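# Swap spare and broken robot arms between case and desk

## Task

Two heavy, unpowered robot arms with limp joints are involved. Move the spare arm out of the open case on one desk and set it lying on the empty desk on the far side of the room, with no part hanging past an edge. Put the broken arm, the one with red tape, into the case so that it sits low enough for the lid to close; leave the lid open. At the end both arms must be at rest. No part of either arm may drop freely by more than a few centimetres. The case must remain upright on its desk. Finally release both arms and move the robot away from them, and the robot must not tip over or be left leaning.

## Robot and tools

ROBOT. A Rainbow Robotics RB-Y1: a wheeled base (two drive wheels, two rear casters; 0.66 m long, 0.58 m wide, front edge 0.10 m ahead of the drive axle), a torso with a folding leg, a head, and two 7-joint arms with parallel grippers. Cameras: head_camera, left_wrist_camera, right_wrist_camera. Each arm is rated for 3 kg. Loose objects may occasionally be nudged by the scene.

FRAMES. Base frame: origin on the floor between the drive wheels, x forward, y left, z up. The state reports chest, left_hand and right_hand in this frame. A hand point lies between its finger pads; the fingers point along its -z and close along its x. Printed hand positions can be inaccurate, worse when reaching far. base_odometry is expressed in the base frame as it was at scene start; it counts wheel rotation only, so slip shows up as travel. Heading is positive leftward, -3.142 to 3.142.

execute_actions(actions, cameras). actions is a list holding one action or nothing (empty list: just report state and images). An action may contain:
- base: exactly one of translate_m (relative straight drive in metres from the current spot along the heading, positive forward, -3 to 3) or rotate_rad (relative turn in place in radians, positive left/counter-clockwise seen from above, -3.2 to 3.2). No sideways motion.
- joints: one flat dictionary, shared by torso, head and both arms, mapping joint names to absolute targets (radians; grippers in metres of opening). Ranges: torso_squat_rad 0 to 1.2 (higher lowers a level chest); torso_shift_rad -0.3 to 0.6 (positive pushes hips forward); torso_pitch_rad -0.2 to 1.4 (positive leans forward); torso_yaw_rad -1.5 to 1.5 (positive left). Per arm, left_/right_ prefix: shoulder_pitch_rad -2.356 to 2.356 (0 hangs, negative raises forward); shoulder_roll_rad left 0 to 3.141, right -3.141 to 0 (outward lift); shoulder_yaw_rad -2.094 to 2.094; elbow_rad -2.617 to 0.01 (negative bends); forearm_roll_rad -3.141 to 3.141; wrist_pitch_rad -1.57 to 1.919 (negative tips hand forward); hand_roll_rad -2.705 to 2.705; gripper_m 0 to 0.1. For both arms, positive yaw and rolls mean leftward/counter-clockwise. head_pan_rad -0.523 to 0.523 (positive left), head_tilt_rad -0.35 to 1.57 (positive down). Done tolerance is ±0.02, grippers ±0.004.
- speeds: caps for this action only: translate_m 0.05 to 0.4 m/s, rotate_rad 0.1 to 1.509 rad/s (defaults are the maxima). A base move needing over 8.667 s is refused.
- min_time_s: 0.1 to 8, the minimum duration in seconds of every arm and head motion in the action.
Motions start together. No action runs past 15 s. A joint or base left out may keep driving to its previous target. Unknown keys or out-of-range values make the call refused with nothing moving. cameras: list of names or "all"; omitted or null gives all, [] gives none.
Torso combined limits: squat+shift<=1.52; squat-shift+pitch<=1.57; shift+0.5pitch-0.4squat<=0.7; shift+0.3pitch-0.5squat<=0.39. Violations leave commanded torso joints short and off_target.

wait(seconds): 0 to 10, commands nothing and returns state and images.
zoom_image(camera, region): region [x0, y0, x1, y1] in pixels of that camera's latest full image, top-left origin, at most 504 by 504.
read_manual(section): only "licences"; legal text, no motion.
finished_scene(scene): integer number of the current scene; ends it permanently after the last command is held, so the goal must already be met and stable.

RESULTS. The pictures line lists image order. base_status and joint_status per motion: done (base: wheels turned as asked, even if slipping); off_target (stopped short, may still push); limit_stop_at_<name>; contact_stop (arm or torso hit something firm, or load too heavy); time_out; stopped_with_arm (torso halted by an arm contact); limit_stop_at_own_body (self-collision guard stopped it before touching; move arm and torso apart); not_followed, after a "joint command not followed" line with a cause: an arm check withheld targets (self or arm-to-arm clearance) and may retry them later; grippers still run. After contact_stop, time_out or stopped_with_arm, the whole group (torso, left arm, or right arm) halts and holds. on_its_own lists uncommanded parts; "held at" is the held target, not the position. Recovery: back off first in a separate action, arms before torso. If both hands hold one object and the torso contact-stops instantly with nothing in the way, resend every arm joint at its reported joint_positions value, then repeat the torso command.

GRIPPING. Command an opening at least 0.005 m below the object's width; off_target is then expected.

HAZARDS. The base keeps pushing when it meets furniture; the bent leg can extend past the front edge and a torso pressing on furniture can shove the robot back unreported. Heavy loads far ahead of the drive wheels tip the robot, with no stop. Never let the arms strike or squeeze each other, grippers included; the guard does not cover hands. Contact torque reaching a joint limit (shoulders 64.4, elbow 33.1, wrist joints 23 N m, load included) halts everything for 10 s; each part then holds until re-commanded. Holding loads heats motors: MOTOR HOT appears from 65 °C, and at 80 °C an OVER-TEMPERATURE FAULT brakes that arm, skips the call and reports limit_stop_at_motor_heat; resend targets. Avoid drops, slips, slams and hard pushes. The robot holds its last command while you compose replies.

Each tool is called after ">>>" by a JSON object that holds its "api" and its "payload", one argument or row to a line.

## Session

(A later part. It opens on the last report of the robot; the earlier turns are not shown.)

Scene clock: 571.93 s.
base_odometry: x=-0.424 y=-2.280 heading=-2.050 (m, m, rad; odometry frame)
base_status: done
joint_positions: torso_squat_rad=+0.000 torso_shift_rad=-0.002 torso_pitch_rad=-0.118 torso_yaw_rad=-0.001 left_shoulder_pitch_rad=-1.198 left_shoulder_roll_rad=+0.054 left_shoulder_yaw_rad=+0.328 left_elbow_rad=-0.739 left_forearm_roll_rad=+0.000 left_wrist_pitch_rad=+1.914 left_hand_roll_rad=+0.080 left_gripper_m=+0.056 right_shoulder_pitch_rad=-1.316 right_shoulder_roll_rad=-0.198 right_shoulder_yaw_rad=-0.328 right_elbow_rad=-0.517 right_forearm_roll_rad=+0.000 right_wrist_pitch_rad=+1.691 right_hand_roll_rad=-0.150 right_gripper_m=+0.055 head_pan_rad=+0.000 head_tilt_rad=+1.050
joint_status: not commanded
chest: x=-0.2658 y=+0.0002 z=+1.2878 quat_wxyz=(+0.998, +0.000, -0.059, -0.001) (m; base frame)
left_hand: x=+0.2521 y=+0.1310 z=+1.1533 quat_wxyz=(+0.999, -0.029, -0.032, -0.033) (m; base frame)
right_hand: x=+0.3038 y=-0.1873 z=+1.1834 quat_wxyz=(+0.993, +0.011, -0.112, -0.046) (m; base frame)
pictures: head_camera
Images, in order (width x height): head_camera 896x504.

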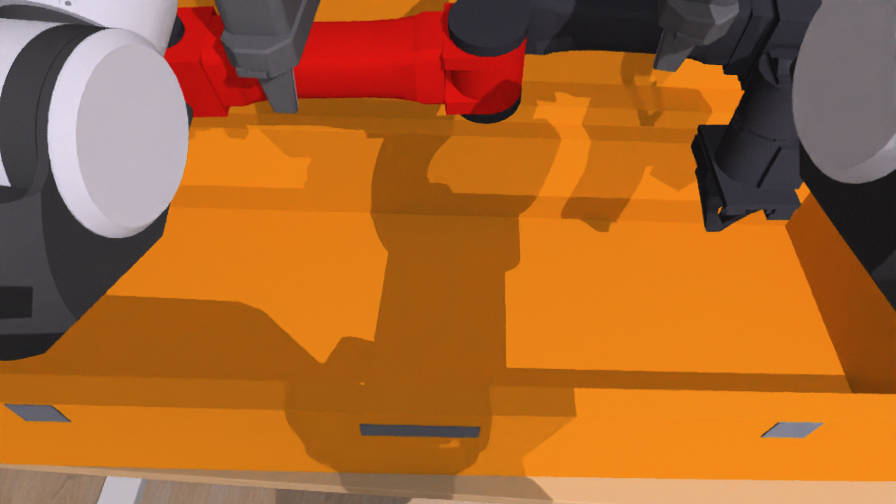

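>>> {"api": "execute_actions", "payload": {
  "actions": [
    {"joints":{"torso_squat_rad":0.5,"torso_pitch_rad":0,"head_tilt_rad":0.85,"right_shoulder_pitch_rad":-1.22,"right_wrist_pitch_rad":1.57,"right_shoulder_roll_rad":-0.17},"min_time_s":2.5}
  ],
  "cameras": ["head_camera"]
}}

>>> {"api": "execute_actions", "payload": {
  "actions": [
    {"joints":{"torso_squat_rad":0.7}}
  ],
  "cameras": ["head_camera"]
}}

Scene clock: 587.43 s.
base_odometry: x=-0.424 y=-2.280 heading=-2.050 (m, m, rad; odometry frame)
base_status: not commanded
joint_positions: torso_squat_rad=+0.500 torso_shift_rad=-0.002 torso_pitch_rad=+0.002 torso_yaw_rad=-0.001 left_shoulder_pitch_rad=-1.197 left_shoulder_roll_rad=+0.055 left_shoulder_yaw_rad=+0.328 left_elbow_rad=-0.739 left_forearm_roll_rad=+0.000 left_wrist_pitch_rad=+1.914 left_hand_roll_rad=+0.080 left_gripper_m=+0.057 right_shoulder_pitch_rad=-1.217 right_shoulder_roll_rad=-0.168 right_shoulder_yaw_rad=-0.328 right_elbow_rad=-0.518 right_forearm_roll_rad=+0.000 right_wrist_pitch_rad=+1.571 right_hand_roll_rad=-0.150 right_gripper_m=+0.055 head_pan_rad=+0.000 head_tilt_rad=+0.850
joint_status: all done
chest: x=-0.2287 y=+0.0002 z=+1.2043 quat_wxyz=(+1.000, +0.000, +0.001, +0.000) (m; base frame)
left_hand: x=+0.2694 y=+0.1314 z=+1.0086 quat_wxyz=(+0.999, -0.031, +0.028, -0.031) (m; base frame)
right_hand: x=+0.3235 y=-0.1876 z=+0.9793 quat_wxyz=(+0.997, +0.016, -0.061, -0.052) (m; base frame)
pictures: head_camera
Images, in order (width x height): head_camera 896x504.

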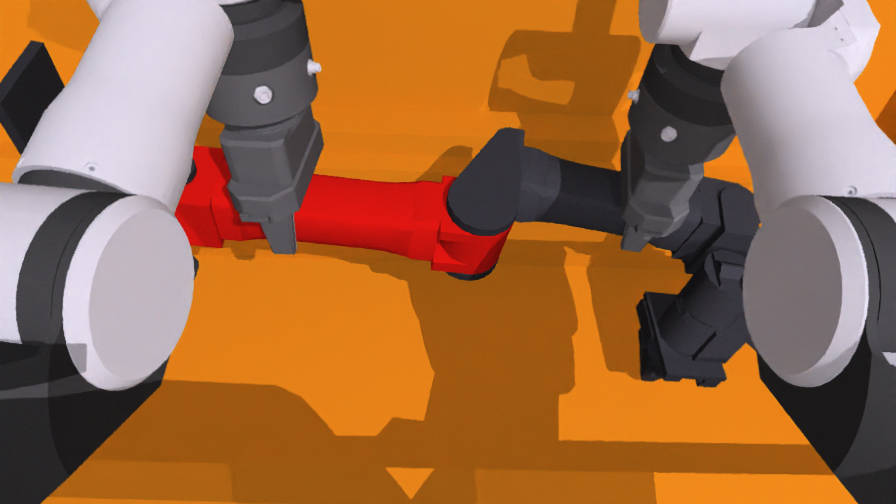

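Scene clock: 588.93 s.
base_odometry: x=-0.424 y=-2.280 heading=-2.049 (m, m, rad; odometry frame)
base_status: not commanded
joint_positions: torso_squat_rad=+0.628 torso_shift_rad=-0.003 torso_pitch_rad=-0.002 torso_yaw_rad=+0.000 left_shoulder_pitch_rad=-1.197 left_shoulder_roll_rad=+0.056 left_shoulder_yaw_rad=+0.328 left_elbow_rad=-0.739 left_forearm_roll_rad=-0.001 left_wrist_pitch_rad=+1.914 left_hand_roll_rad=+0.080 left_gripper_m=+0.056 right_shoulder_pitch_rad=-1.227 right_shoulder_roll_rad=-0.169 right_shoulder_yaw_rad=-0.328 right_elbow_rad=-0.523 right_forearm_roll_rad=-0.001 right_wrist_pitch_rad=+1.570 right_hand_roll_rad=-0.150 right_gripper_m=+0.057 head_pan_rad=+0.000 head_tilt_rad=+0.850
joint_status: torso_squat_rad contact_stop (moved +0.129 of +0.200)
on_its_own: torso_squat_rad is held at +0.628, not at your +0.700, since a contact_stop
chest: x=-0.2302 y=+0.0009 z=+1.1562 quat_wxyz=(+1.000, -0.001, -0.001, +0.000) (m; base frame)
left_hand: x=+0.2685 y=+0.1333 z=+0.9620 quat_wxyz=(+0.999, -0.031, +0.026, -0.029) (m; base frame)
right_hand: x=+0.3274 y=-0.1847 z=+0.9408 quat_wxyz=(+0.996, +0.016, -0.071, -0.049) (m; base frame)
pictures: head_camera
Images, in order (width x height): head_camera 896x504.

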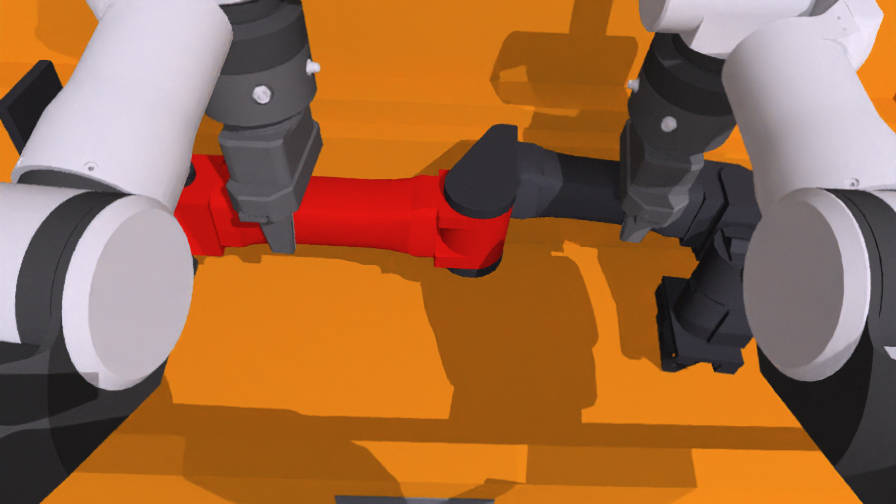

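>>> {"api": "execute_actions", "payload": {
  "actions": [
    {"joints":{"torso_squat_rad":0.59}}
  ],
  "cameras": []
}}

>>> {"api": "execute_actions", "payload": {
  "actions": [
    {"joints":{"torso_yaw_rad":0.1,"head_pan_rad":-0.25}}
  ],
  "cameras": ["head_camera"]
}}

>>> {"api": "execute_actions", "payload": {
  "actions": [
    {"joints":{"torso_squat_rad":0.65}}
  ],
  "cameras": ["head_camera"]
}}

Scene clock: 598.97 s.
base_odometry: x=-0.424 y=-2.280 heading=-2.049 (m, m, rad; odometry frame)
base_status: not commanded
joint_positions: torso_squat_rad=+0.590 torso_shift_rad=-0.002 torso_pitch_rad=+0.001 torso_yaw_rad=+0.000 left_shoulder_pitch_rad=-1.197 left_shoulder_roll_rad=+0.054 left_shoulder_yaw_rad=+0.328 left_elbow_rad=-0.739 left_forearm_roll_rad=+0.000 left_wrist_pitch_rad=+1.914 left_hand_roll_rad=+0.080 left_gripper_m=+0.056 right_shoulder_pitch_rad=-1.217 right_shoulder_roll_rad=-0.169 right_shoulder_yaw_rad=-0.328 right_elbow_rad=-0.518 right_forearm_roll_rad=+0.000 right_wrist_pitch_rad=+1.570 right_hand_roll_rad=-0.150 right_gripper_m=+0.056 head_pan_rad=+0.000 head_tilt_rad=+0.850
joint_status: all done
chest: x=-0.2290 y=+0.0003 z=+1.1716 quat_wxyz=(+1.000, +0.000, +0.000, +0.000) (m; base frame)
left_hand: x=+0.2690 y=+0.1317 z=+0.9763 quat_wxyz=(+0.999, -0.031, +0.028, -0.030) (m; base frame)
right_hand: x=+0.3240 y=-0.1869 z=+0.9479 quat_wxyz=(+0.997, +0.016, -0.062, -0.051) (m; base frame)
pictures: none
No camera images: the call's "cameras" was empty. Leave "cameras" out to get every camera's image.

Scene clock: 600.03 s.
base_odometry: x=-0.424 y=-2.280 heading=-2.049 (m, m, rad; odometry frame)
base_status: not commanded
joint_positions: torso_squat_rad=+0.590 torso_shift_rad=-0.002 torso_pitch_rad=+0.001 torso_yaw_rad=+0.100 left_shoulder_pitch_rad=-1.197 left_shoulder_roll_rad=+0.054 left_shoulder_yaw_rad=+0.328 left_elbow_rad=-0.739 left_forearm_roll_rad=+0.000 left_wrist_pitch_rad=+1.914 left_hand_roll_rad=+0.080 left_gripper_m=+0.056 right_shoulder_pitch_rad=-1.217 right_shoulder_roll_rad=-0.168 right_shoulder_yaw_rad=-0.328 right_elbow_rad=-0.518 right_forearm_roll_rad=+0.000 right_wrist_pitch_rad=+1.570 right_hand_roll_rad=-0.150 right_gripper_m=+0.056 head_pan_rad=-0.250 head_tilt_rad=+0.850
joint_status: all done
chest: x=-0.2291 y=+0.0003 z=+1.1716 quat_wxyz=(+0.999, +0.000, +0.000, +0.050) (m; base frame)
left_hand: x=+0.2532 y=+0.1808 z=+0.9762 quat_wxyz=(+0.999, -0.032, +0.026, +0.020) (m; base frame)
right_hand: x=+0.3398 y=-0.1307 z=+0.9477 quat_wxyz=(+0.998, +0.019, -0.061, -0.001) (m; base frame)
pictures: head_camera
Images, in order (width x height): head_camera 896x504.

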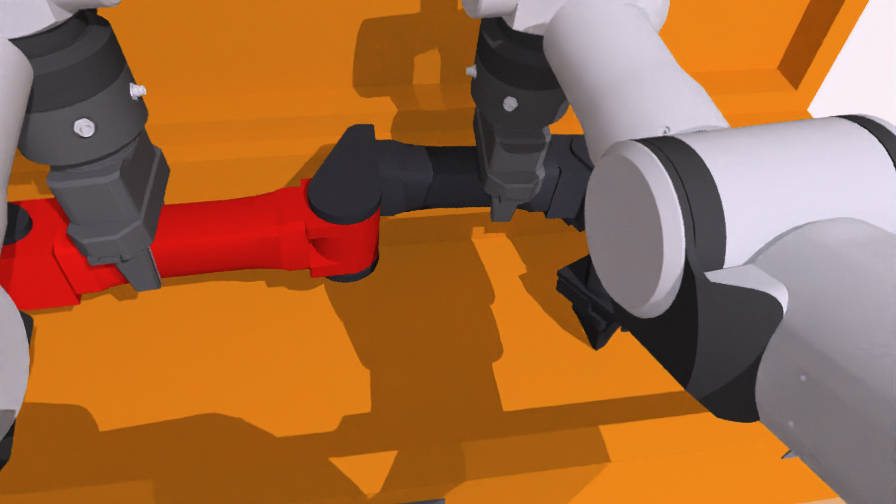

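Scene clock: 600.97 s.
base_odometry: x=-0.424 y=-2.280 heading=-2.049 (m, m, rad; odometry frame)
base_status: not commanded
joint_positions: torso_squat_rad=+0.650 torso_shift_rad=-0.003 torso_pitch_rad=-0.001 torso_yaw_rad=+0.100 left_shoulder_pitch_rad=-1.195 left_shoulder_roll_rad=+0.053 left_shoulder_yaw_rad=+0.328 left_elbow_rad=-0.738 left_forearm_roll_rad=+0.000 left_wrist_pitch_rad=+1.915 left_hand_roll_rad=+0.080 left_gripper_m=+0.056 right_shoulder_pitch_rad=-1.226 right_shoulder_roll_rad=-0.170 right_shoulder_yaw_rad=-0.328 right_elbow_rad=-0.523 right_forearm_roll_rad=+0.000 right_wrist_pitch_rad=+1.570 right_hand_roll_rad=-0.150 right_gripper_m=+0.059 head_pan_rad=-0.250 head_tilt_rad=+0.850
joint_status: all done
chest: x=-0.2299 y=+0.0006 z=+1.1472 quat_wxyz=(+0.999, -0.001, -0.001, +0.050) (m; base frame)
left_hand: x=+0.2521 y=+0.1809 z=+0.9514 quat_wxyz=(+0.999, -0.033, +0.027, +0.020) (m; base frame)
right_hand: x=+0.3428 y=-0.1299 z=+0.9303 quat_wxyz=(+0.997, +0.019, -0.068, -0.001) (m; base frame)
pictures: head_camera
Images, in order (width x height): head_camera 896x504.

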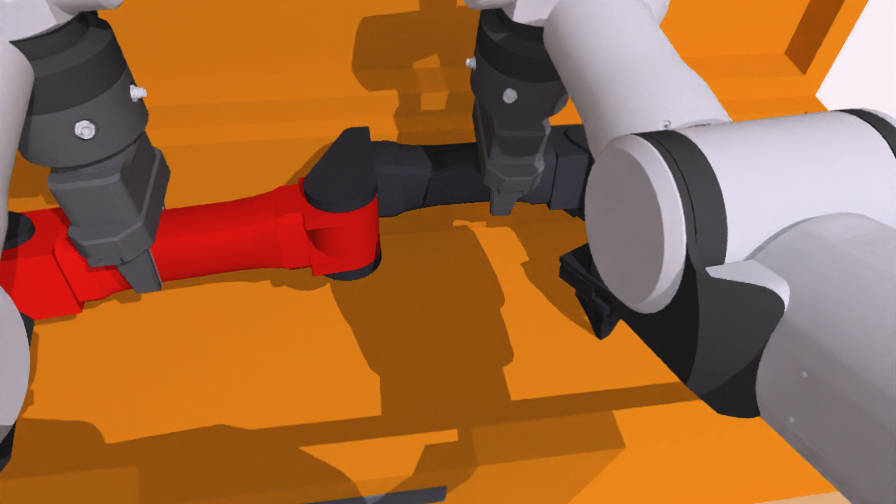

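>>> {"api": "execute_actions", "payload": {
  "actions": [
    {"joints":{"torso_yaw_rad":0.18,"head_pan_rad":-0.1}}
  ],
  "cameras": ["head_camera"]
}}

Scene clock: 607.47 s.
base_odometry: x=-0.424 y=-2.280 heading=-2.049 (m, m, rad; odometry frame)
base_status: not commanded
joint_positions: torso_squat_rad=+0.650 torso_shift_rad=-0.002 torso_pitch_rad=+0.000 torso_yaw_rad=+0.180 left_shoulder_pitch_rad=-1.196 left_shoulder_roll_rad=+0.054 left_shoulder_yaw_rad=+0.328 left_elbow_rad=-0.738 left_forearm_roll_rad=+0.000 left_wrist_pitch_rad=+1.915 left_hand_roll_rad=+0.080 left_gripper_m=+0.056 right_shoulder_pitch_rad=-1.220 right_shoulder_roll_rad=-0.169 right_shoulder_yaw_rad=-0.328 right_elbow_rad=-0.520 right_forearm_roll_rad=+0.000 right_wrist_pitch_rad=+1.570 right_hand_roll_rad=-0.150 right_gripper_m=+0.059 head_pan_rad=-0.100 head_tilt_rad=+0.850
joint_status: all done
chest: x=-0.2294 y=+0.0005 z=+1.1472 quat_wxyz=(+0.996, -0.001, +0.000, +0.090) (m; base frame)
left_hand: x=+0.2365 y=+0.2189 z=+0.9512 quat_wxyz=(+0.997, -0.033, +0.026, +0.059) (m; base frame)
right_hand: x=+0.3493 y=-0.0843 z=+0.9254 quat_wxyz=(+0.997, +0.022, -0.062, +0.039) (m; base frame)
pictures: head_camera
Images, in order (width x height): head_camera 896x504.

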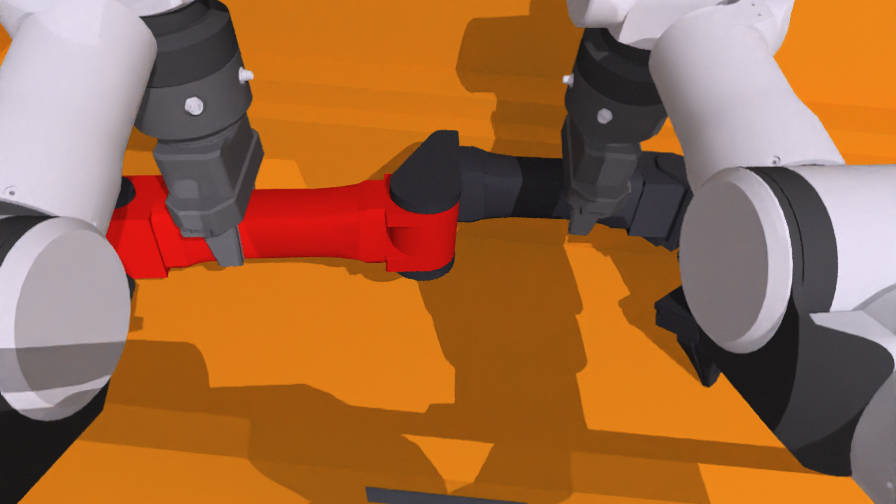

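>>> {"api": "execute_actions", "payload": {
  "actions": [
    {"joints":{"torso_squat_rad":0.73}}
  ]
}}

Scene clock: 633.43 s.
base_odometry: x=-0.424 y=-2.280 heading=-2.049 (m, m, rad; odometry frame)
base_status: not commanded
joint_positions: torso_squat_rad=+0.676 torso_shift_rad=-0.002 torso_pitch_rad=+0.000 torso_yaw_rad=+0.181 left_shoulder_pitch_rad=-1.195 left_shoulder_roll_rad=+0.054 left_shoulder_yaw_rad=+0.328 left_elbow_rad=-0.738 left_forearm_roll_rad=+0.000 left_wrist_pitch_rad=+1.915 left_hand_roll_rad=+0.080 left_gripper_m=+0.056 right_shoulder_pitch_rad=-1.225 right_shoulder_roll_rad=-0.170 right_shoulder_yaw_rad=-0.328 right_elbow_rad=-0.523 right_forearm_roll_rad=+0.000 right_wrist_pitch_rad=+1.570 right_hand_roll_rad=-0.150 right_gripper_m=+0.060 head_pan_rad=-0.100 head_tilt_rad=+0.850
joint_status: torso_squat_rad contact_stop (moved +0.026 of +0.080)
on_its_own: torso_squat_rad is held at +0.676, not at your +0.730, since a contact_stop
chest: x=-0.2294 y=+0.0007 z=+1.1359 quat_wxyz=(+0.996, -0.001, +0.000, +0.090) (m; base frame)
left_hand: x=+0.2362 y=+0.2195 z=+0.9396 quat_wxyz=(+0.997, -0.034, +0.026, +0.060) (m; base frame)
right_hand: x=+0.3518 y=-0.0829 z=+0.9184 quat_wxyz=(+0.997, +0.022, -0.067, +0.040) (m; base frame)
pictures: head_camera, left_wrist_camera, right_wrist_camera
Images, in order (width x height): head_camera 896x504, left_wrist_camera 644x364, right_wrist_camera 644x364.

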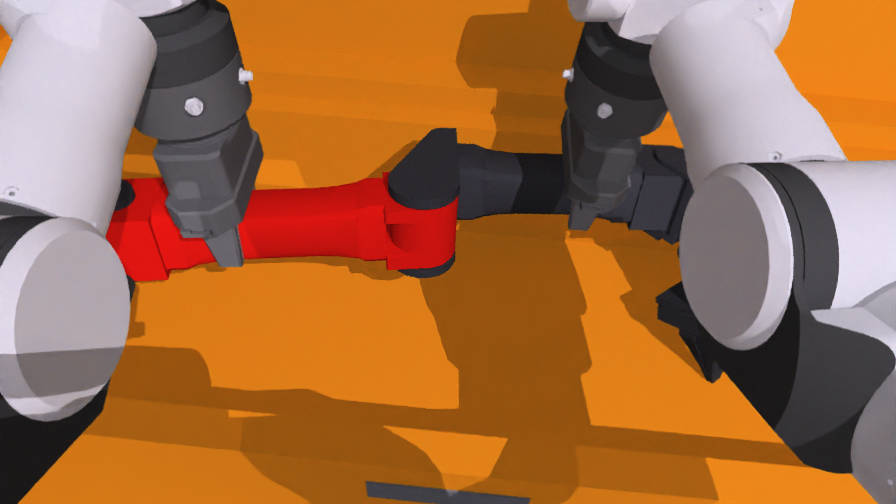

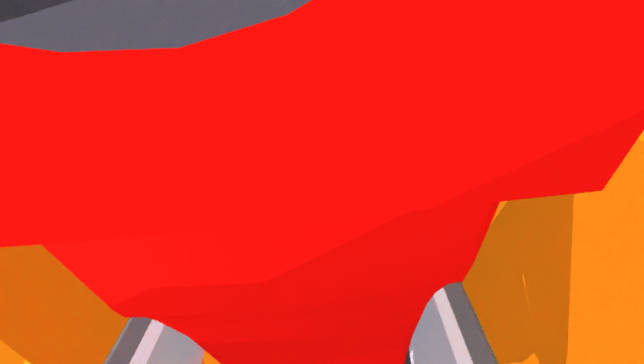

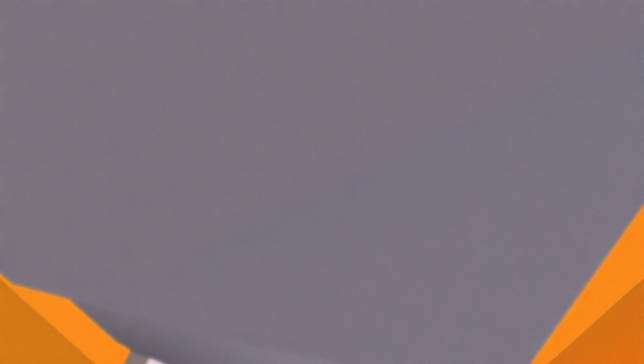

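>>> {"api": "execute_actions", "payload": {
  "actions": [
    {"joints":{"torso_squat_rad":0.65,"head_pan_rad":-0.52,"head_tilt_rad":0.9}}
  ],
  "cameras": ["head_camera"]
}}

Scene clock: 643.57 s.
base_odometry: x=-0.424 y=-2.280 heading=-2.049 (m, m, rad; odometry frame)
base_status: not commanded
joint_positions: torso_squat_rad=+0.650 torso_shift_rad=-0.002 torso_pitch_rad=+0.001 torso_yaw_rad=+0.181 left_shoulder_pitch_rad=-1.196 left_shoulder_roll_rad=+0.054 left_shoulder_yaw_rad=+0.328 left_elbow_rad=-0.738 left_forearm_roll_rad=+0.000 left_wrist_pitch_rad=+1.915 left_hand_roll_rad=+0.080 left_gripper_m=+0.056 right_shoulder_pitch_rad=-1.219 right_shoulder_roll_rad=-0.169 right_shoulder_yaw_rad=-0.328 right_elbow_rad=-0.520 right_forearm_roll_rad=+0.000 right_wrist_pitch_rad=+1.570 right_hand_roll_rad=-0.150 right_gripper_m=+0.059 head_pan_rad=-0.520 head_tilt_rad=+0.900
joint_status: all done
chest: x=-0.2289 y=+0.0005 z=+1.1472 quat_wxyz=(+0.996, -0.001, +0.000, +0.090) (m; base frame)
left_hand: x=+0.2369 y=+0.2190 z=+0.9510 quat_wxyz=(+0.997, -0.033, +0.026, +0.060) (m; base frame)
right_hand: x=+0.3498 y=-0.0843 z=+0.9248 quat_wxyz=(+0.997, +0.022, -0.062, +0.039) (m; base frame)
pictures: head_camera
Images, in order (width x height): head_camera 896x504.

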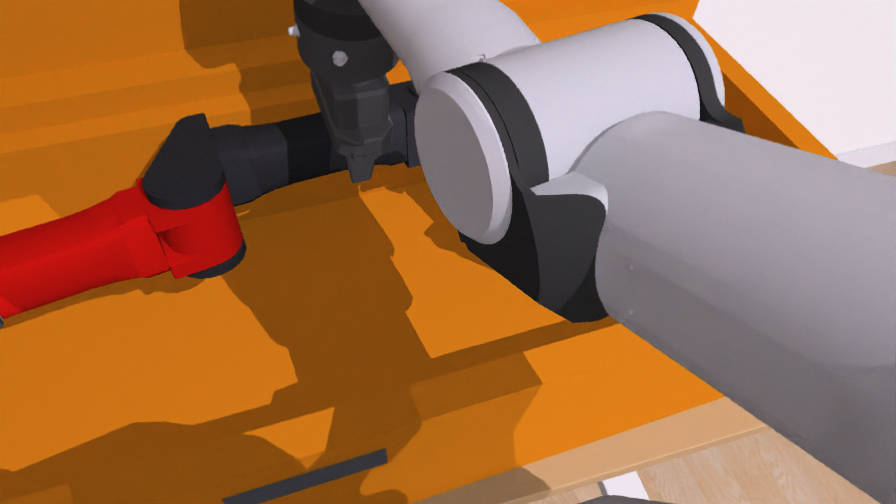

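>>> {"api": "execute_actions", "payload": {
  "actions": [
    {"base":{"translate_m":-0.015},"joints":{"torso_squat_rad":0.70,"torso_yaw_rad":0.27,"head_pan_rad":-0.2}}
  ],
  "cameras": ["head_camera"]
}}

Scene clock: 659.00 s.
base_odometry: x=-0.417 y=-2.267 heading=-2.050 (m, m, rad; odometry frame)
base_status: done
joint_positions: torso_squat_rad=+0.700 torso_shift_rad=-0.002 torso_pitch_rad=+0.001 torso_yaw_rad=+0.270 left_shoulder_pitch_rad=-1.196 left_shoulder_roll_rad=+0.054 left_shoulder_yaw_rad=+0.328 left_elbow_rad=-0.738 left_forearm_roll_rad=+0.000 left_wrist_pitch_rad=+1.915 left_hand_roll_rad=+0.080 left_gripper_m=+0.056 right_shoulder_pitch_rad=-1.218 right_shoulder_roll_rad=-0.169 right_shoulder_yaw_rad=-0.328 right_elbow_rad=-0.519 right_forearm_roll_rad=+0.000 right_wrist_pitch_rad=+1.570 right_hand_roll_rad=-0.150 right_gripper_m=+0.059 head_pan_rad=-0.200 head_tilt_rad=+0.900
joint_status: all done
chest: x=-0.2289 y=+0.0005 z=+1.1254 quat_wxyz=(+0.991, -0.001, +0.000, +0.135) (m; base frame)
left_hand: x=+0.2154 y=+0.2599 z=+0.9293 quat_wxyz=(+0.994, -0.034, +0.024, +0.104) (m; base frame)
right_hand: x=+0.3544 y=-0.0323 z=+0.9022 quat_wxyz=(+0.994, +0.024, -0.060, +0.083) (m; base frame)
pictures: head_camera
Images, in order (width x height): head_camera 896x504.

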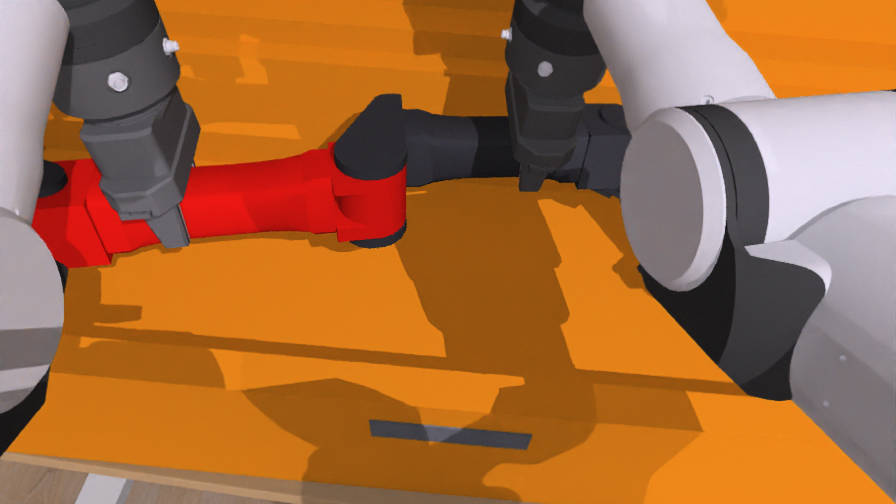

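>>> {"api": "execute_actions", "payload": {
  "actions": [
    {"joints":{"torso_squat_rad":0.75,"head_pan_rad":0.4}}
  ],
  "cameras": ["head_camera"]
}}

Scene clock: 663.20 s.
base_odometry: x=-0.417 y=-2.267 heading=-2.050 (m, m, rad; odometry frame)
base_status: not commanded
joint_positions: torso_squat_rad=+0.750 torso_shift_rad=-0.002 torso_pitch_rad=+0.001 torso_yaw_rad=+0.270 left_shoulder_pitch_rad=-1.197 left_shoulder_roll_rad=+0.054 left_shoulder_yaw_rad=+0.328 left_elbow_rad=-0.738 left_forearm_roll_rad=+0.000 left_wrist_pitch_rad=+1.915 left_hand_roll_rad=+0.080 left_gripper_m=+0.055 right_shoulder_pitch_rad=-1.218 right_shoulder_roll_rad=-0.169 right_shoulder_yaw_rad=-0.328 right_elbow_rad=-0.519 right_forearm_roll_rad=+0.000 right_wrist_pitch_rad=+1.570 right_hand_roll_rad=-0.150 right_gripper_m=+0.059 head_pan_rad=+0.400 head_tilt_rad=+0.900
joint_status: all done
chest: x=-0.2288 y=+0.0005 z=+1.1022 quat_wxyz=(+0.991, -0.001, +0.000, +0.135) (m; base frame)
left_hand: x=+0.2156 y=+0.2598 z=+0.9061 quat_wxyz=(+0.994, -0.034, +0.024, +0.104) (m; base frame)
right_hand: x=+0.3544 y=-0.0324 z=+0.8787 quat_wxyz=(+0.994, +0.024, -0.060, +0.083) (m; base frame)
pictures: head_camera
Images, in order (width x height): head_camera 896x504.

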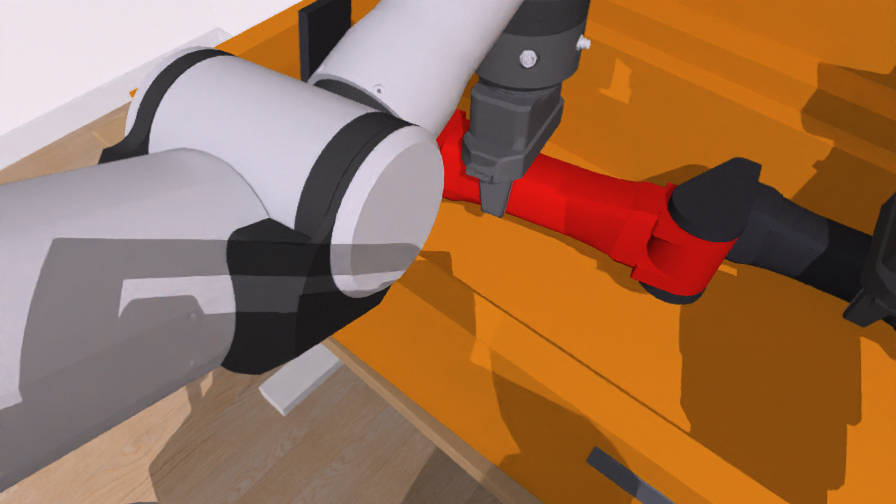

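>>> {"api": "execute_actions", "payload": {
  "actions": [
    {"joints":{"torso_squat_rad":0.80}}
  ],
  "cameras": []
}}

>>> {"api": "execute_actions", "payload": {
  "actions": [
    {"joints":{"torso_squat_rad":0.85,"torso_yaw_rad":0.2,"head_pan_rad":0,"head_tilt_rad":0.75}}
  ],
  "cameras": ["head_camera"]
}}

Scene clock: 668.87 s.
base_odometry: x=-0.417 y=-2.267 heading=-2.050 (m, m, rad; odometry frame)
base_status: not commanded
joint_positions: torso_squat_rad=+0.800 torso_shift_rad=-0.002 torso_pitch_rad=+0.001 torso_yaw_rad=+0.270 left_shoulder_pitch_rad=-1.197 left_shoulder_roll_rad=+0.054 left_shoulder_yaw_rad=+0.328 left_elbow_rad=-0.738 left_forearm_roll_rad=+0.000 left_wrist_pitch_rad=+1.915 left_hand_roll_rad=+0.080 left_gripper_m=+0.055 right_shoulder_pitch_rad=-1.218 right_shoulder_roll_rad=-0.169 right_shoulder_yaw_rad=-0.328 right_elbow_rad=-0.519 right_forearm_roll_rad=+0.000 right_wrist_pitch_rad=+1.570 right_hand_roll_rad=-0.150 right_gripper_m=+0.059 head_pan_rad=+0.400 head_tilt_rad=+0.900
joint_status: all done
chest: x=-0.2288 y=+0.0005 z=+1.0777 quat_wxyz=(+0.991, -0.001, +0.000, +0.135) (m; base frame)
left_hand: x=+0.2157 y=+0.2598 z=+0.8817 quat_wxyz=(+0.994, -0.034, +0.024, +0.104) (m; base frame)
right_hand: x=+0.3543 y=-0.0325 z=+0.8540 quat_wxyz=(+0.994, +0.024, -0.060, +0.083) (m; base frame)
pictures: none
No camera images: the call's "cameras" was empty. Leave "cameras" out to get every camera's image.

Scene clock: 669.80 s.
base_odometry: x=-0.417 y=-2.267 heading=-2.050 (m, m, rad; odometry frame)
base_status: not commanded
joint_positions: torso_squat_rad=+0.850 torso_shift_rad=-0.002 torso_pitch_rad=+0.000 torso_yaw_rad=+0.200 left_shoulder_pitch_rad=-1.199 left_shoulder_roll_rad=+0.054 left_shoulder_yaw_rad=+0.328 left_elbow_rad=-0.739 left_forearm_roll_rad=+0.000 left_wrist_pitch_rad=+1.915 left_hand_roll_rad=+0.080 left_gripper_m=+0.055 right_shoulder_pitch_rad=-1.218 right_shoulder_roll_rad=-0.169 right_shoulder_yaw_rad=-0.328 right_elbow_rad=-0.519 right_forearm_roll_rad=+0.000 right_wrist_pitch_rad=+1.570 right_hand_roll_rad=-0.150 right_gripper_m=+0.058 head_pan_rad=+0.000 head_tilt_rad=+0.750
joint_status: all done
chest: x=-0.2290 y=+0.0003 z=+1.0520 quat_wxyz=(+0.995, +0.000, +0.000, +0.100) (m; base frame)
left_hand: x=+0.2333 y=+0.2282 z=+0.8578 quat_wxyz=(+0.997, -0.033, +0.024, +0.069) (m; base frame)
right_hand: x=+0.3506 y=-0.0733 z=+0.8288 quat_wxyz=(+0.997, +0.022, -0.061, +0.048) (m; base frame)
pictures: head_camera
Images, in order (width x height): head_camera 896x504.

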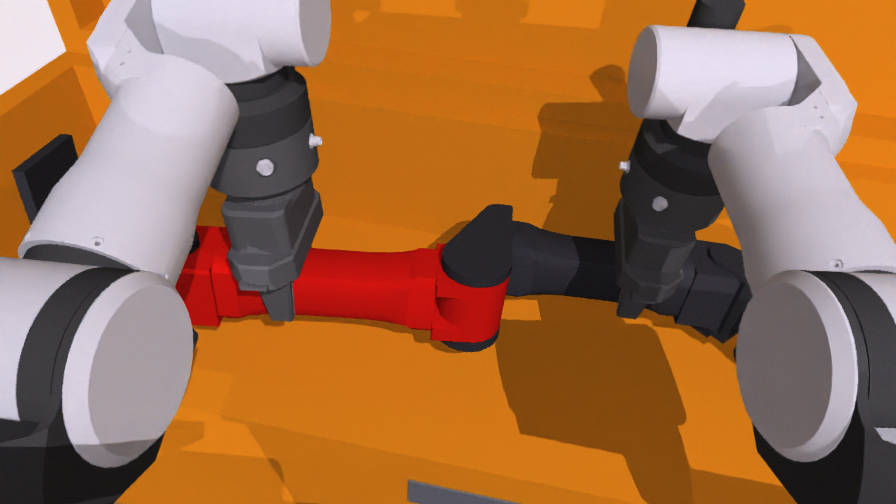

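>>> {"api": "execute_actions", "payload": {
  "actions": [
    {"joints":{"torso_squat_rad":0.9}}
  ],
  "cameras": ["head_camera"]
}}

Scene clock: 674.73 s.
base_odometry: x=-0.417 y=-2.266 heading=-2.050 (m, m, rad; odometry frame)
base_status: not commanded
joint_positions: torso_squat_rad=+0.900 torso_shift_rad=-0.004 torso_pitch_rad=-0.005 torso_yaw_rad=+0.200 left_shoulder_pitch_rad=-1.205 left_shoulder_roll_rad=+0.056 left_shoulder_yaw_rad=+0.328 left_elbow_rad=-0.743 left_forearm_roll_rad=+0.000 left_wrist_pitch_rad=+1.916 left_hand_roll_rad=+0.080 left_gripper_m=+0.056 right_shoulder_pitch_rad=-1.224 right_shoulder_roll_rad=-0.172 right_shoulder_yaw_rad=-0.328 right_elbow_rad=-0.522 right_forearm_roll_rad=+0.000 right_wrist_pitch_rad=+1.571 right_hand_roll_rad=-0.150 right_gripper_m=+0.056 head_pan_rad=+0.000 head_tilt_rad=+0.750
joint_status: all done
chest: x=-0.2312 y=+0.0001 z=+1.0249 quat_wxyz=(+0.995, +0.000, -0.002, +0.100) (m; base frame)
left_hand: x=+0.2342 y=+0.2281 z=+0.8368 quat_wxyz=(+0.997, -0.033, +0.017, +0.069) (m; base frame)
right_hand: x=+0.3520 y=-0.0736 z=+0.8090 quat_wxyz=(+0.996, +0.022, -0.068, +0.048) (m; base frame)
pictures: head_camera
Images, in order (width x height): head_camera 896x504.

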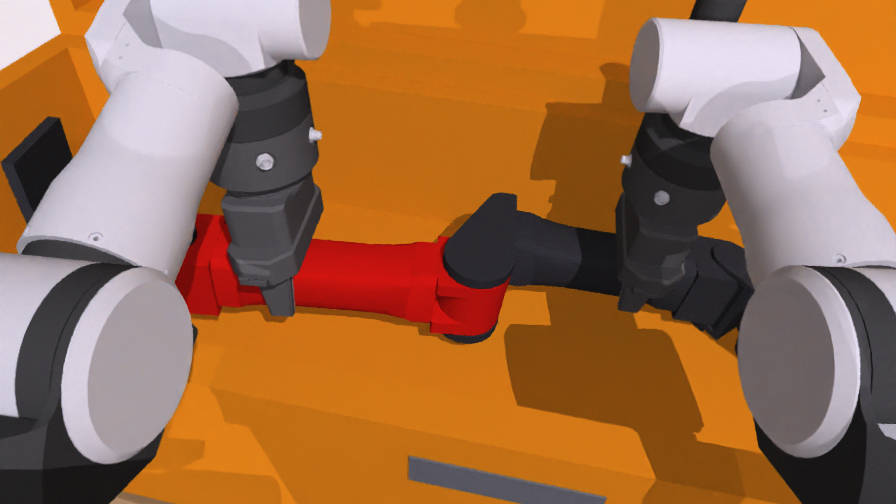

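Both supported. Release.

>>> {"api": "execute_actions", "payload": {
  "actions": [
    {"joints":{"torso_squat_rad":0.89,"left_gripper_m":0.1,"right_gripper_m":0.1}}
  ],
  "cameras": []
}}

>>> {"api": "execute_actions", "payload": {
  "actions": [
    {"joints":{"torso_squat_rad":0.45}}
  ],
  "cameras": ["head_camera"]
}}

>>> {"api": "execute_actions", "payload": {
  "actions": [
    {"base":{"translate_m":-0.6},"joints":{"torso_squat_rad":0.3,"torso_yaw_rad":0,"head_tilt_rad":0.5,"left_shoulder_roll_rad":0.7,"right_shoulder_roll_rad":-0.7}}
  ],
  "cameras": ["head_camera"]
}}

Scene clock: 683.00 s.
base_odometry: x=-0.417 y=-2.266 heading=-2.050 (m, m, rad; odometry frame)
base_status: not commanded
joint_positions: torso_squat_rad=+0.890 torso_shift_rad=-0.003 torso_pitch_rad=-0.001 torso_yaw_rad=+0.200 left_shoulder_pitch_rad=-1.200 left_shoulder_roll_rad=+0.055 left_shoulder_yaw_rad=+0.328 left_elbow_rad=-0.740 left_forearm_roll_rad=+0.000 left_wrist_pitch_rad=+1.915 left_hand_roll_rad=+0.080 left_gripper_m=+0.099 right_shoulder_pitch_rad=-1.220 right_shoulder_roll_rad=-0.170 right_shoulder_yaw_rad=-0.328 right_elbow_rad=-0.520 right_forearm_roll_rad=+0.000 right_wrist_pitch_rad=+1.570 right_hand_roll_rad=-0.150 right_gripper_m=+0.100 head_pan_rad=+0.000 head_tilt_rad=+0.750
joint_status: all done
chest: x=-0.2294 y=+0.0002 z=+1.0305 quat_wxyz=(+0.995, +0.000, +0.000, +0.100) (m; base frame)
left_hand: x=+0.2337 y=+0.2282 z=+0.8377 quat_wxyz=(+0.997, -0.033, +0.022, +0.069) (m; base frame)
right_hand: x=+0.3517 y=-0.0737 z=+0.8100 quat_wxyz=(+0.997, +0.022, -0.064, +0.048) (m; base frame)
pictures: none
No camera images: the call's "cameras" was empty. Leave "cameras" out to get every camera's image.

Scene clock: 685.27 s.
base_odometry: x=-0.417 y=-2.267 heading=-2.050 (m, m, rad; odometry frame)
base_status: not commanded
joint_positions: torso_squat_rad=+0.450 torso_shift_rad=-0.002 torso_pitch_rad=-0.001 torso_yaw_rad=+0.200 left_shoulder_pitch_rad=-1.200 left_shoulder_roll_rad=+0.055 left_shoulder_yaw_rad=+0.328 left_elbow_rad=-0.740 left_forearm_roll_rad=+0.000 left_wrist_pitch_rad=+1.915 left_hand_roll_rad=+0.080 left_gripper_m=+0.099 right_shoulder_pitch_rad=-1.220 right_shoulder_roll_rad=-0.170 right_shoulder_yaw_rad=-0.328 right_elbow_rad=-0.520 right_forearm_roll_rad=+0.000 right_wrist_pitch_rad=+1.570 right_hand_roll_rad=-0.150 right_gripper_m=+0.100 head_pan_rad=+0.000 head_tilt_rad=+0.750
joint_status: all done
chest: x=-0.2297 y=+0.0001 z=+1.2202 quat_wxyz=(+0.995, +0.000, +0.000, +0.100) (m; base frame)
left_hand: x=+0.2332 y=+0.2282 z=+1.0271 quat_wxyz=(+0.997, -0.033, +0.022, +0.069) (m; base frame)
right_hand: x=+0.3513 y=-0.0737 z=+0.9994 quat_wxyz=(+0.997, +0.022, -0.063, +0.048) (m; base frame)
pictures: head_camera
Images, in order (width x height): head_camera 896x504.

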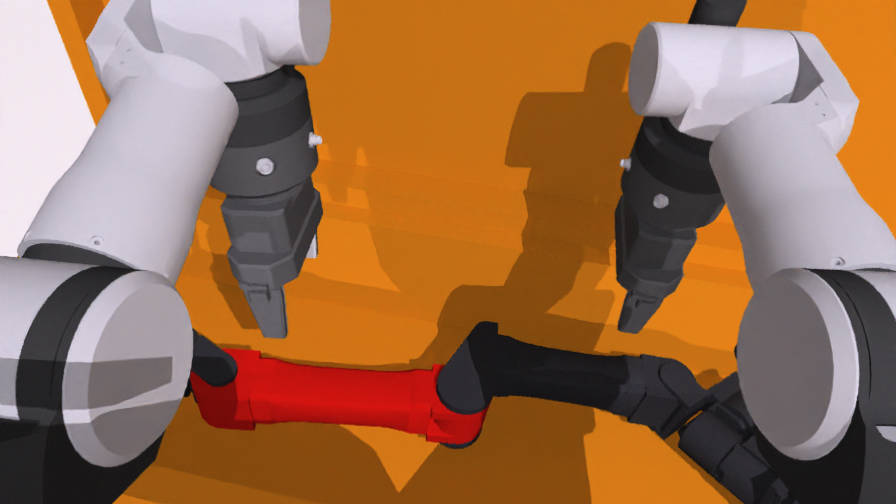

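Scene clock: 688.37 s.
base_odometry: x=-0.140 y=-1.734 heading=-2.050 (m, m, rad; odometry frame)
base_status: done
joint_positions: torso_squat_rad=+0.300 torso_shift_rad=-0.003 torso_pitch_rad=-0.001 torso_yaw_rad=+0.000 left_shoulder_pitch_rad=-1.200 left_shoulder_roll_rad=+0.700 left_shoulder_yaw_rad=+0.328 left_elbow_rad=-0.740 left_forearm_roll_rad=+0.000 left_wrist_pitch_rad=+1.915 left_hand_roll_rad=+0.080 left_gripper_m=+0.099 right_shoulder_pitch_rad=-1.220 right_shoulder_roll_rad=-0.700 right_shoulder_yaw_rad=-0.328 right_elbow_rad=-0.520 right_forearm_roll_rad=+0.000 right_wrist_pitch_rad=+1.570 right_hand_roll_rad=-0.150 right_gripper_m=+0.100 head_pan_rad=+0.000 head_tilt_rad=+0.500
joint_status: all done
chest: x=-0.2300 y=+0.0003 z=+1.2587 quat_wxyz=(+1.000, +0.000, +0.000, +0.000) (m; base frame)
left_hand: x=+0.2655 y=+0.4738 z=+1.1913 quat_wxyz=(+0.962, +0.082, -0.082, +0.248) (m; base frame)
right_hand: x=+0.3090 y=-0.4945 z=+1.1562 quat_wxyz=(+0.946, -0.085, -0.156, -0.273) (m; base frame)
pictures: head_camera
Images, in order (width x height): head_camera 896x504.

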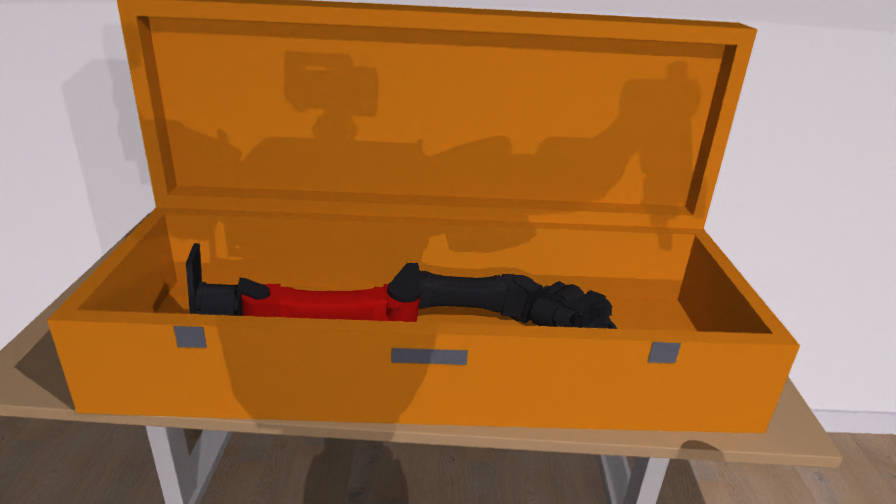

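>>> {"api": "zoom_image", "payload": {
  "camera": "head_camera",
  "region": [60,190,320,340]
}}

Region (60, 190, 320, 340) of head_camera's 896x504 image, scaled by 1.938, with more detail than that image has; it fills the top 291 rows of this view, and the rest is white.

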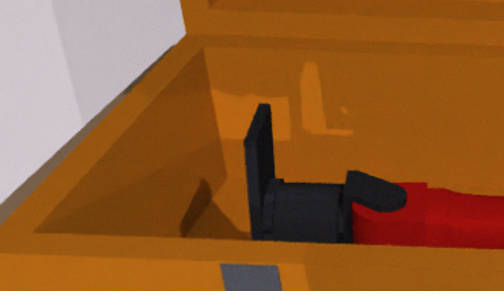

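>>> {"api": "execute_actions", "payload": {
  "actions": [
    {"base":{"translate_m":-0.4},"joints":{"torso_squat_rad":1.2,"torso_pitch_rad":0.35,"head_tilt_rad":-0.2}}
  ],
  "cameras": ["head_camera"]
}}

Scene clock: 708.40 s.
base_odometry: x=+0.044 y=-1.379 heading=-2.050 (m, m, rad; odometry frame)
base_status: done
joint_positions: torso_squat_rad=+1.200 torso_shift_rad=-0.002 torso_pitch_rad=+0.350 torso_yaw_rad=+0.000 left_shoulder_pitch_rad=-1.200 left_shoulder_roll_rad=+0.700 left_shoulder_yaw_rad=+0.328 left_elbow_rad=-0.740 left_forearm_roll_rad=+0.000 left_wrist_pitch_rad=+1.915 left_hand_roll_rad=+0.080 left_gripper_m=+0.099 right_shoulder_pitch_rad=-1.220 right_shoulder_roll_rad=-0.700 right_shoulder_yaw_rad=-0.328 right_elbow_rad=-0.520 right_forearm_roll_rad=+0.000 right_wrist_pitch_rad=+1.570 right_hand_roll_rad=-0.150 right_gripper_m=+0.100 head_pan_rad=+0.000 head_tilt_rad=-0.200
joint_status: all done
chest: x=-0.1225 y=+0.0003 z=+0.8248 quat_wxyz=(+0.985, +0.000, +0.174, +0.000) (m; base frame)
left_hand: x=+0.3196 y=+0.4738 z=+0.5912 quat_wxyz=(+0.961, +0.124, +0.088, +0.230) (m; base frame)
right_hand: x=+0.3484 y=-0.4944 z=+0.5433 quat_wxyz=(+0.958, -0.131, +0.012, -0.254) (m; base frame)
pictures: head_camera
Images, in order (width x height): head_camera 896x504.

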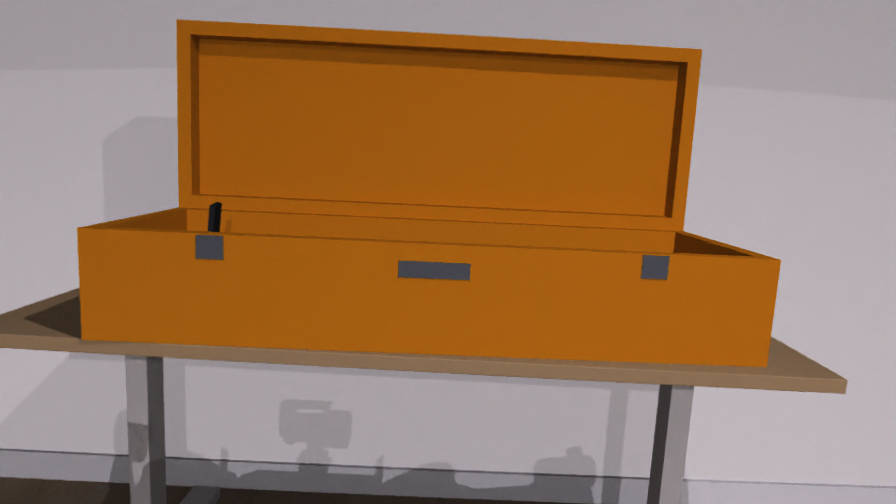

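>>> {"api": "execute_actions", "payload": {
  "actions": [
    {"base":{"translate_m":0.95},"joints":{"torso_squat_rad":0,"torso_pitch_rad":0,"head_tilt_rad":0.95,"head_pan_rad":0.5,"left_shoulder_roll_rad":1.2}}
  ],
  "cameras": ["head_camera"]
}}

Scene clock: 729.07 s.
base_odometry: x=-0.393 y=-2.222 heading=-2.048 (m, m, rad; odometry frame)
base_status: done
joint_positions: torso_squat_rad=+0.000 torso_shift_rad=-0.003 torso_pitch_rad=+0.000 torso_yaw_rad=+0.000 left_shoulder_pitch_rad=-1.200 left_shoulder_roll_rad=+1.200 left_shoulder_yaw_rad=+0.328 left_elbow_rad=-0.740 left_forearm_roll_rad=+0.000 left_wrist_pitch_rad=+1.915 left_hand_roll_rad=+0.080 left_gripper_m=+0.099 right_shoulder_pitch_rad=-1.220 right_shoulder_roll_rad=-0.700 right_shoulder_yaw_rad=-0.328 right_elbow_rad=-0.520 right_forearm_roll_rad=+0.000 right_wrist_pitch_rad=+1.570 right_hand_roll_rad=-0.150 right_gripper_m=+0.100 head_pan_rad=+0.500 head_tilt_rad=+0.950
joint_status: all done
chest: x=-0.2298 y=+0.0003 z=+1.2899 quat_wxyz=(+1.000, +0.000, +0.000, +0.000) (m; base frame)
left_hand: x=+0.1197 y=+0.6777 z=+1.3565 quat_wxyz=(+0.864, +0.163, -0.159, +0.448) (m; base frame)
right_hand: x=+0.3091 y=-0.4945 z=+1.1870 quat_wxyz=(+0.946, -0.085, -0.155, -0.273) (m; base frame)
pictures: head_camera
Images, in order (width x height): head_camera 896x504.

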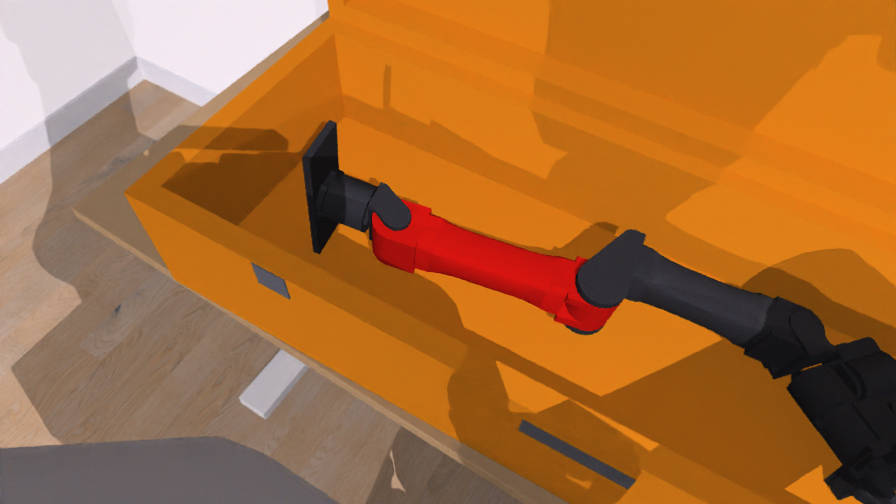

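>>> {"api": "execute_actions", "payload": {
  "actions": [
    {"base":{"translate_m":-0.03},"joints":{"left_shoulder_roll_rad":0.6,"left_shoulder_pitch_rad":-1.2,"left_elbow_rad":-0.6,"left_wrist_pitch_rad":1.85,"left_hand_roll_rad":1.22,"left_gripper_m":0.07,"right_shoulder_roll_rad":-1.5,"right_shoulder_pitch_rad":0,"right_elbow_rad":-0.3,"head_pan_rad":0.35}}
  ]
}}

Scene clock: 756.60 s.
base_odometry: x=-0.379 y=-2.196 heading=-2.049 (m, m, rad; odometry frame)
base_status: done
joint_positions: torso_squat_rad=+0.000 torso_shift_rad=-0.002 torso_pitch_rad=+0.000 torso_yaw_rad=+0.000 left_shoulder_pitch_rad=-1.200 left_shoulder_roll_rad=+0.600 left_shoulder_yaw_rad=+0.328 left_elbow_rad=-0.600 left_forearm_roll_rad=+0.000 left_wrist_pitch_rad=+1.850 left_hand_roll_rad=+1.220 left_gripper_m=+0.070 right_shoulder_pitch_rad=+0.000 right_shoulder_roll_rad=-1.500 right_shoulder_yaw_rad=-0.328 right_elbow_rad=-0.300 right_forearm_roll_rad=+0.000 right_wrist_pitch_rad=+1.570 right_hand_roll_rad=-0.150 right_gripper_m=+0.100 head_pan_rad=+0.350 head_tilt_rad=+0.950
joint_status: all done
chest: x=-0.2298 y=+0.0003 z=+1.2899 quat_wxyz=(+1.000, -0.001, +0.000, +0.000) (m; base frame)
left_hand: x=+0.2731 y=+0.4254 z=+1.1617 quat_wxyz=(+0.709, +0.035, -0.056, +0.702) (m; base frame)
right_hand: x=-0.3653 y=-0.8131 z=+1.2828 quat_wxyz=(+0.608, -0.495, +0.302, -0.542) (m; base frame)
pictures: head_camera, left_wrist_camera, right_wrist_camera
Images, in order (width x height): head_camera 896x504, left_wrist_camera 644x364, right_wrist_camera 644x364.

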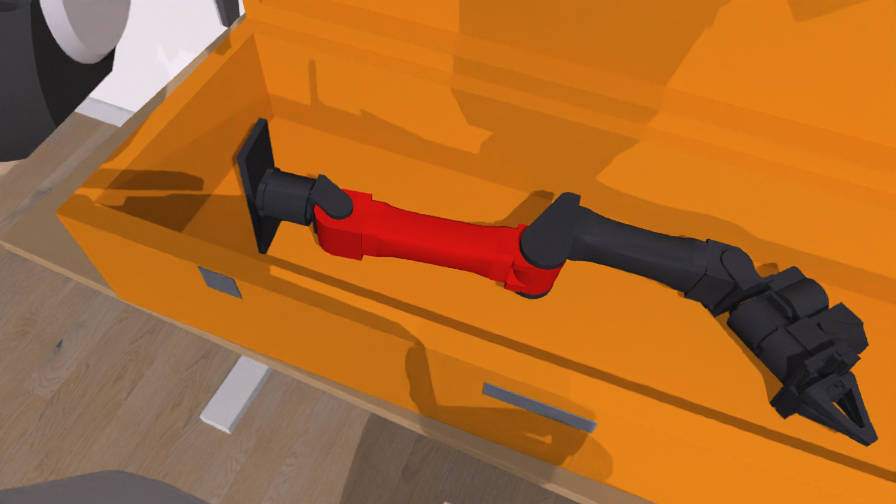

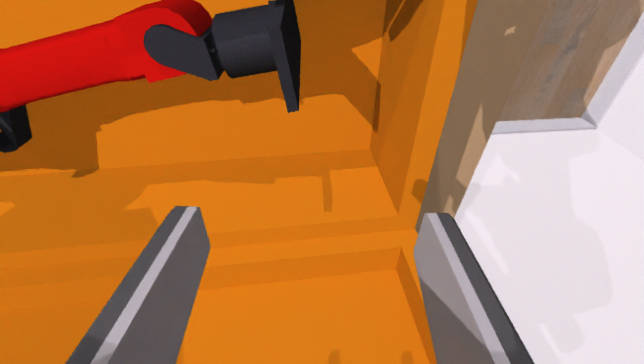

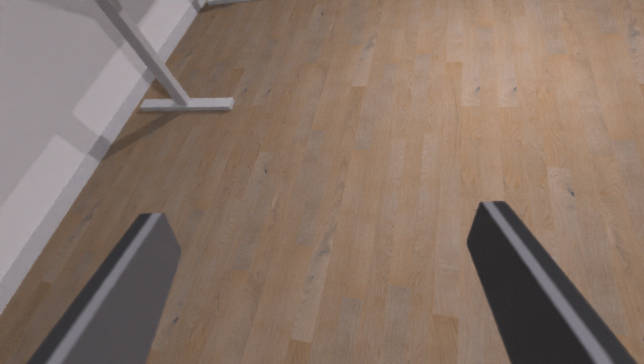

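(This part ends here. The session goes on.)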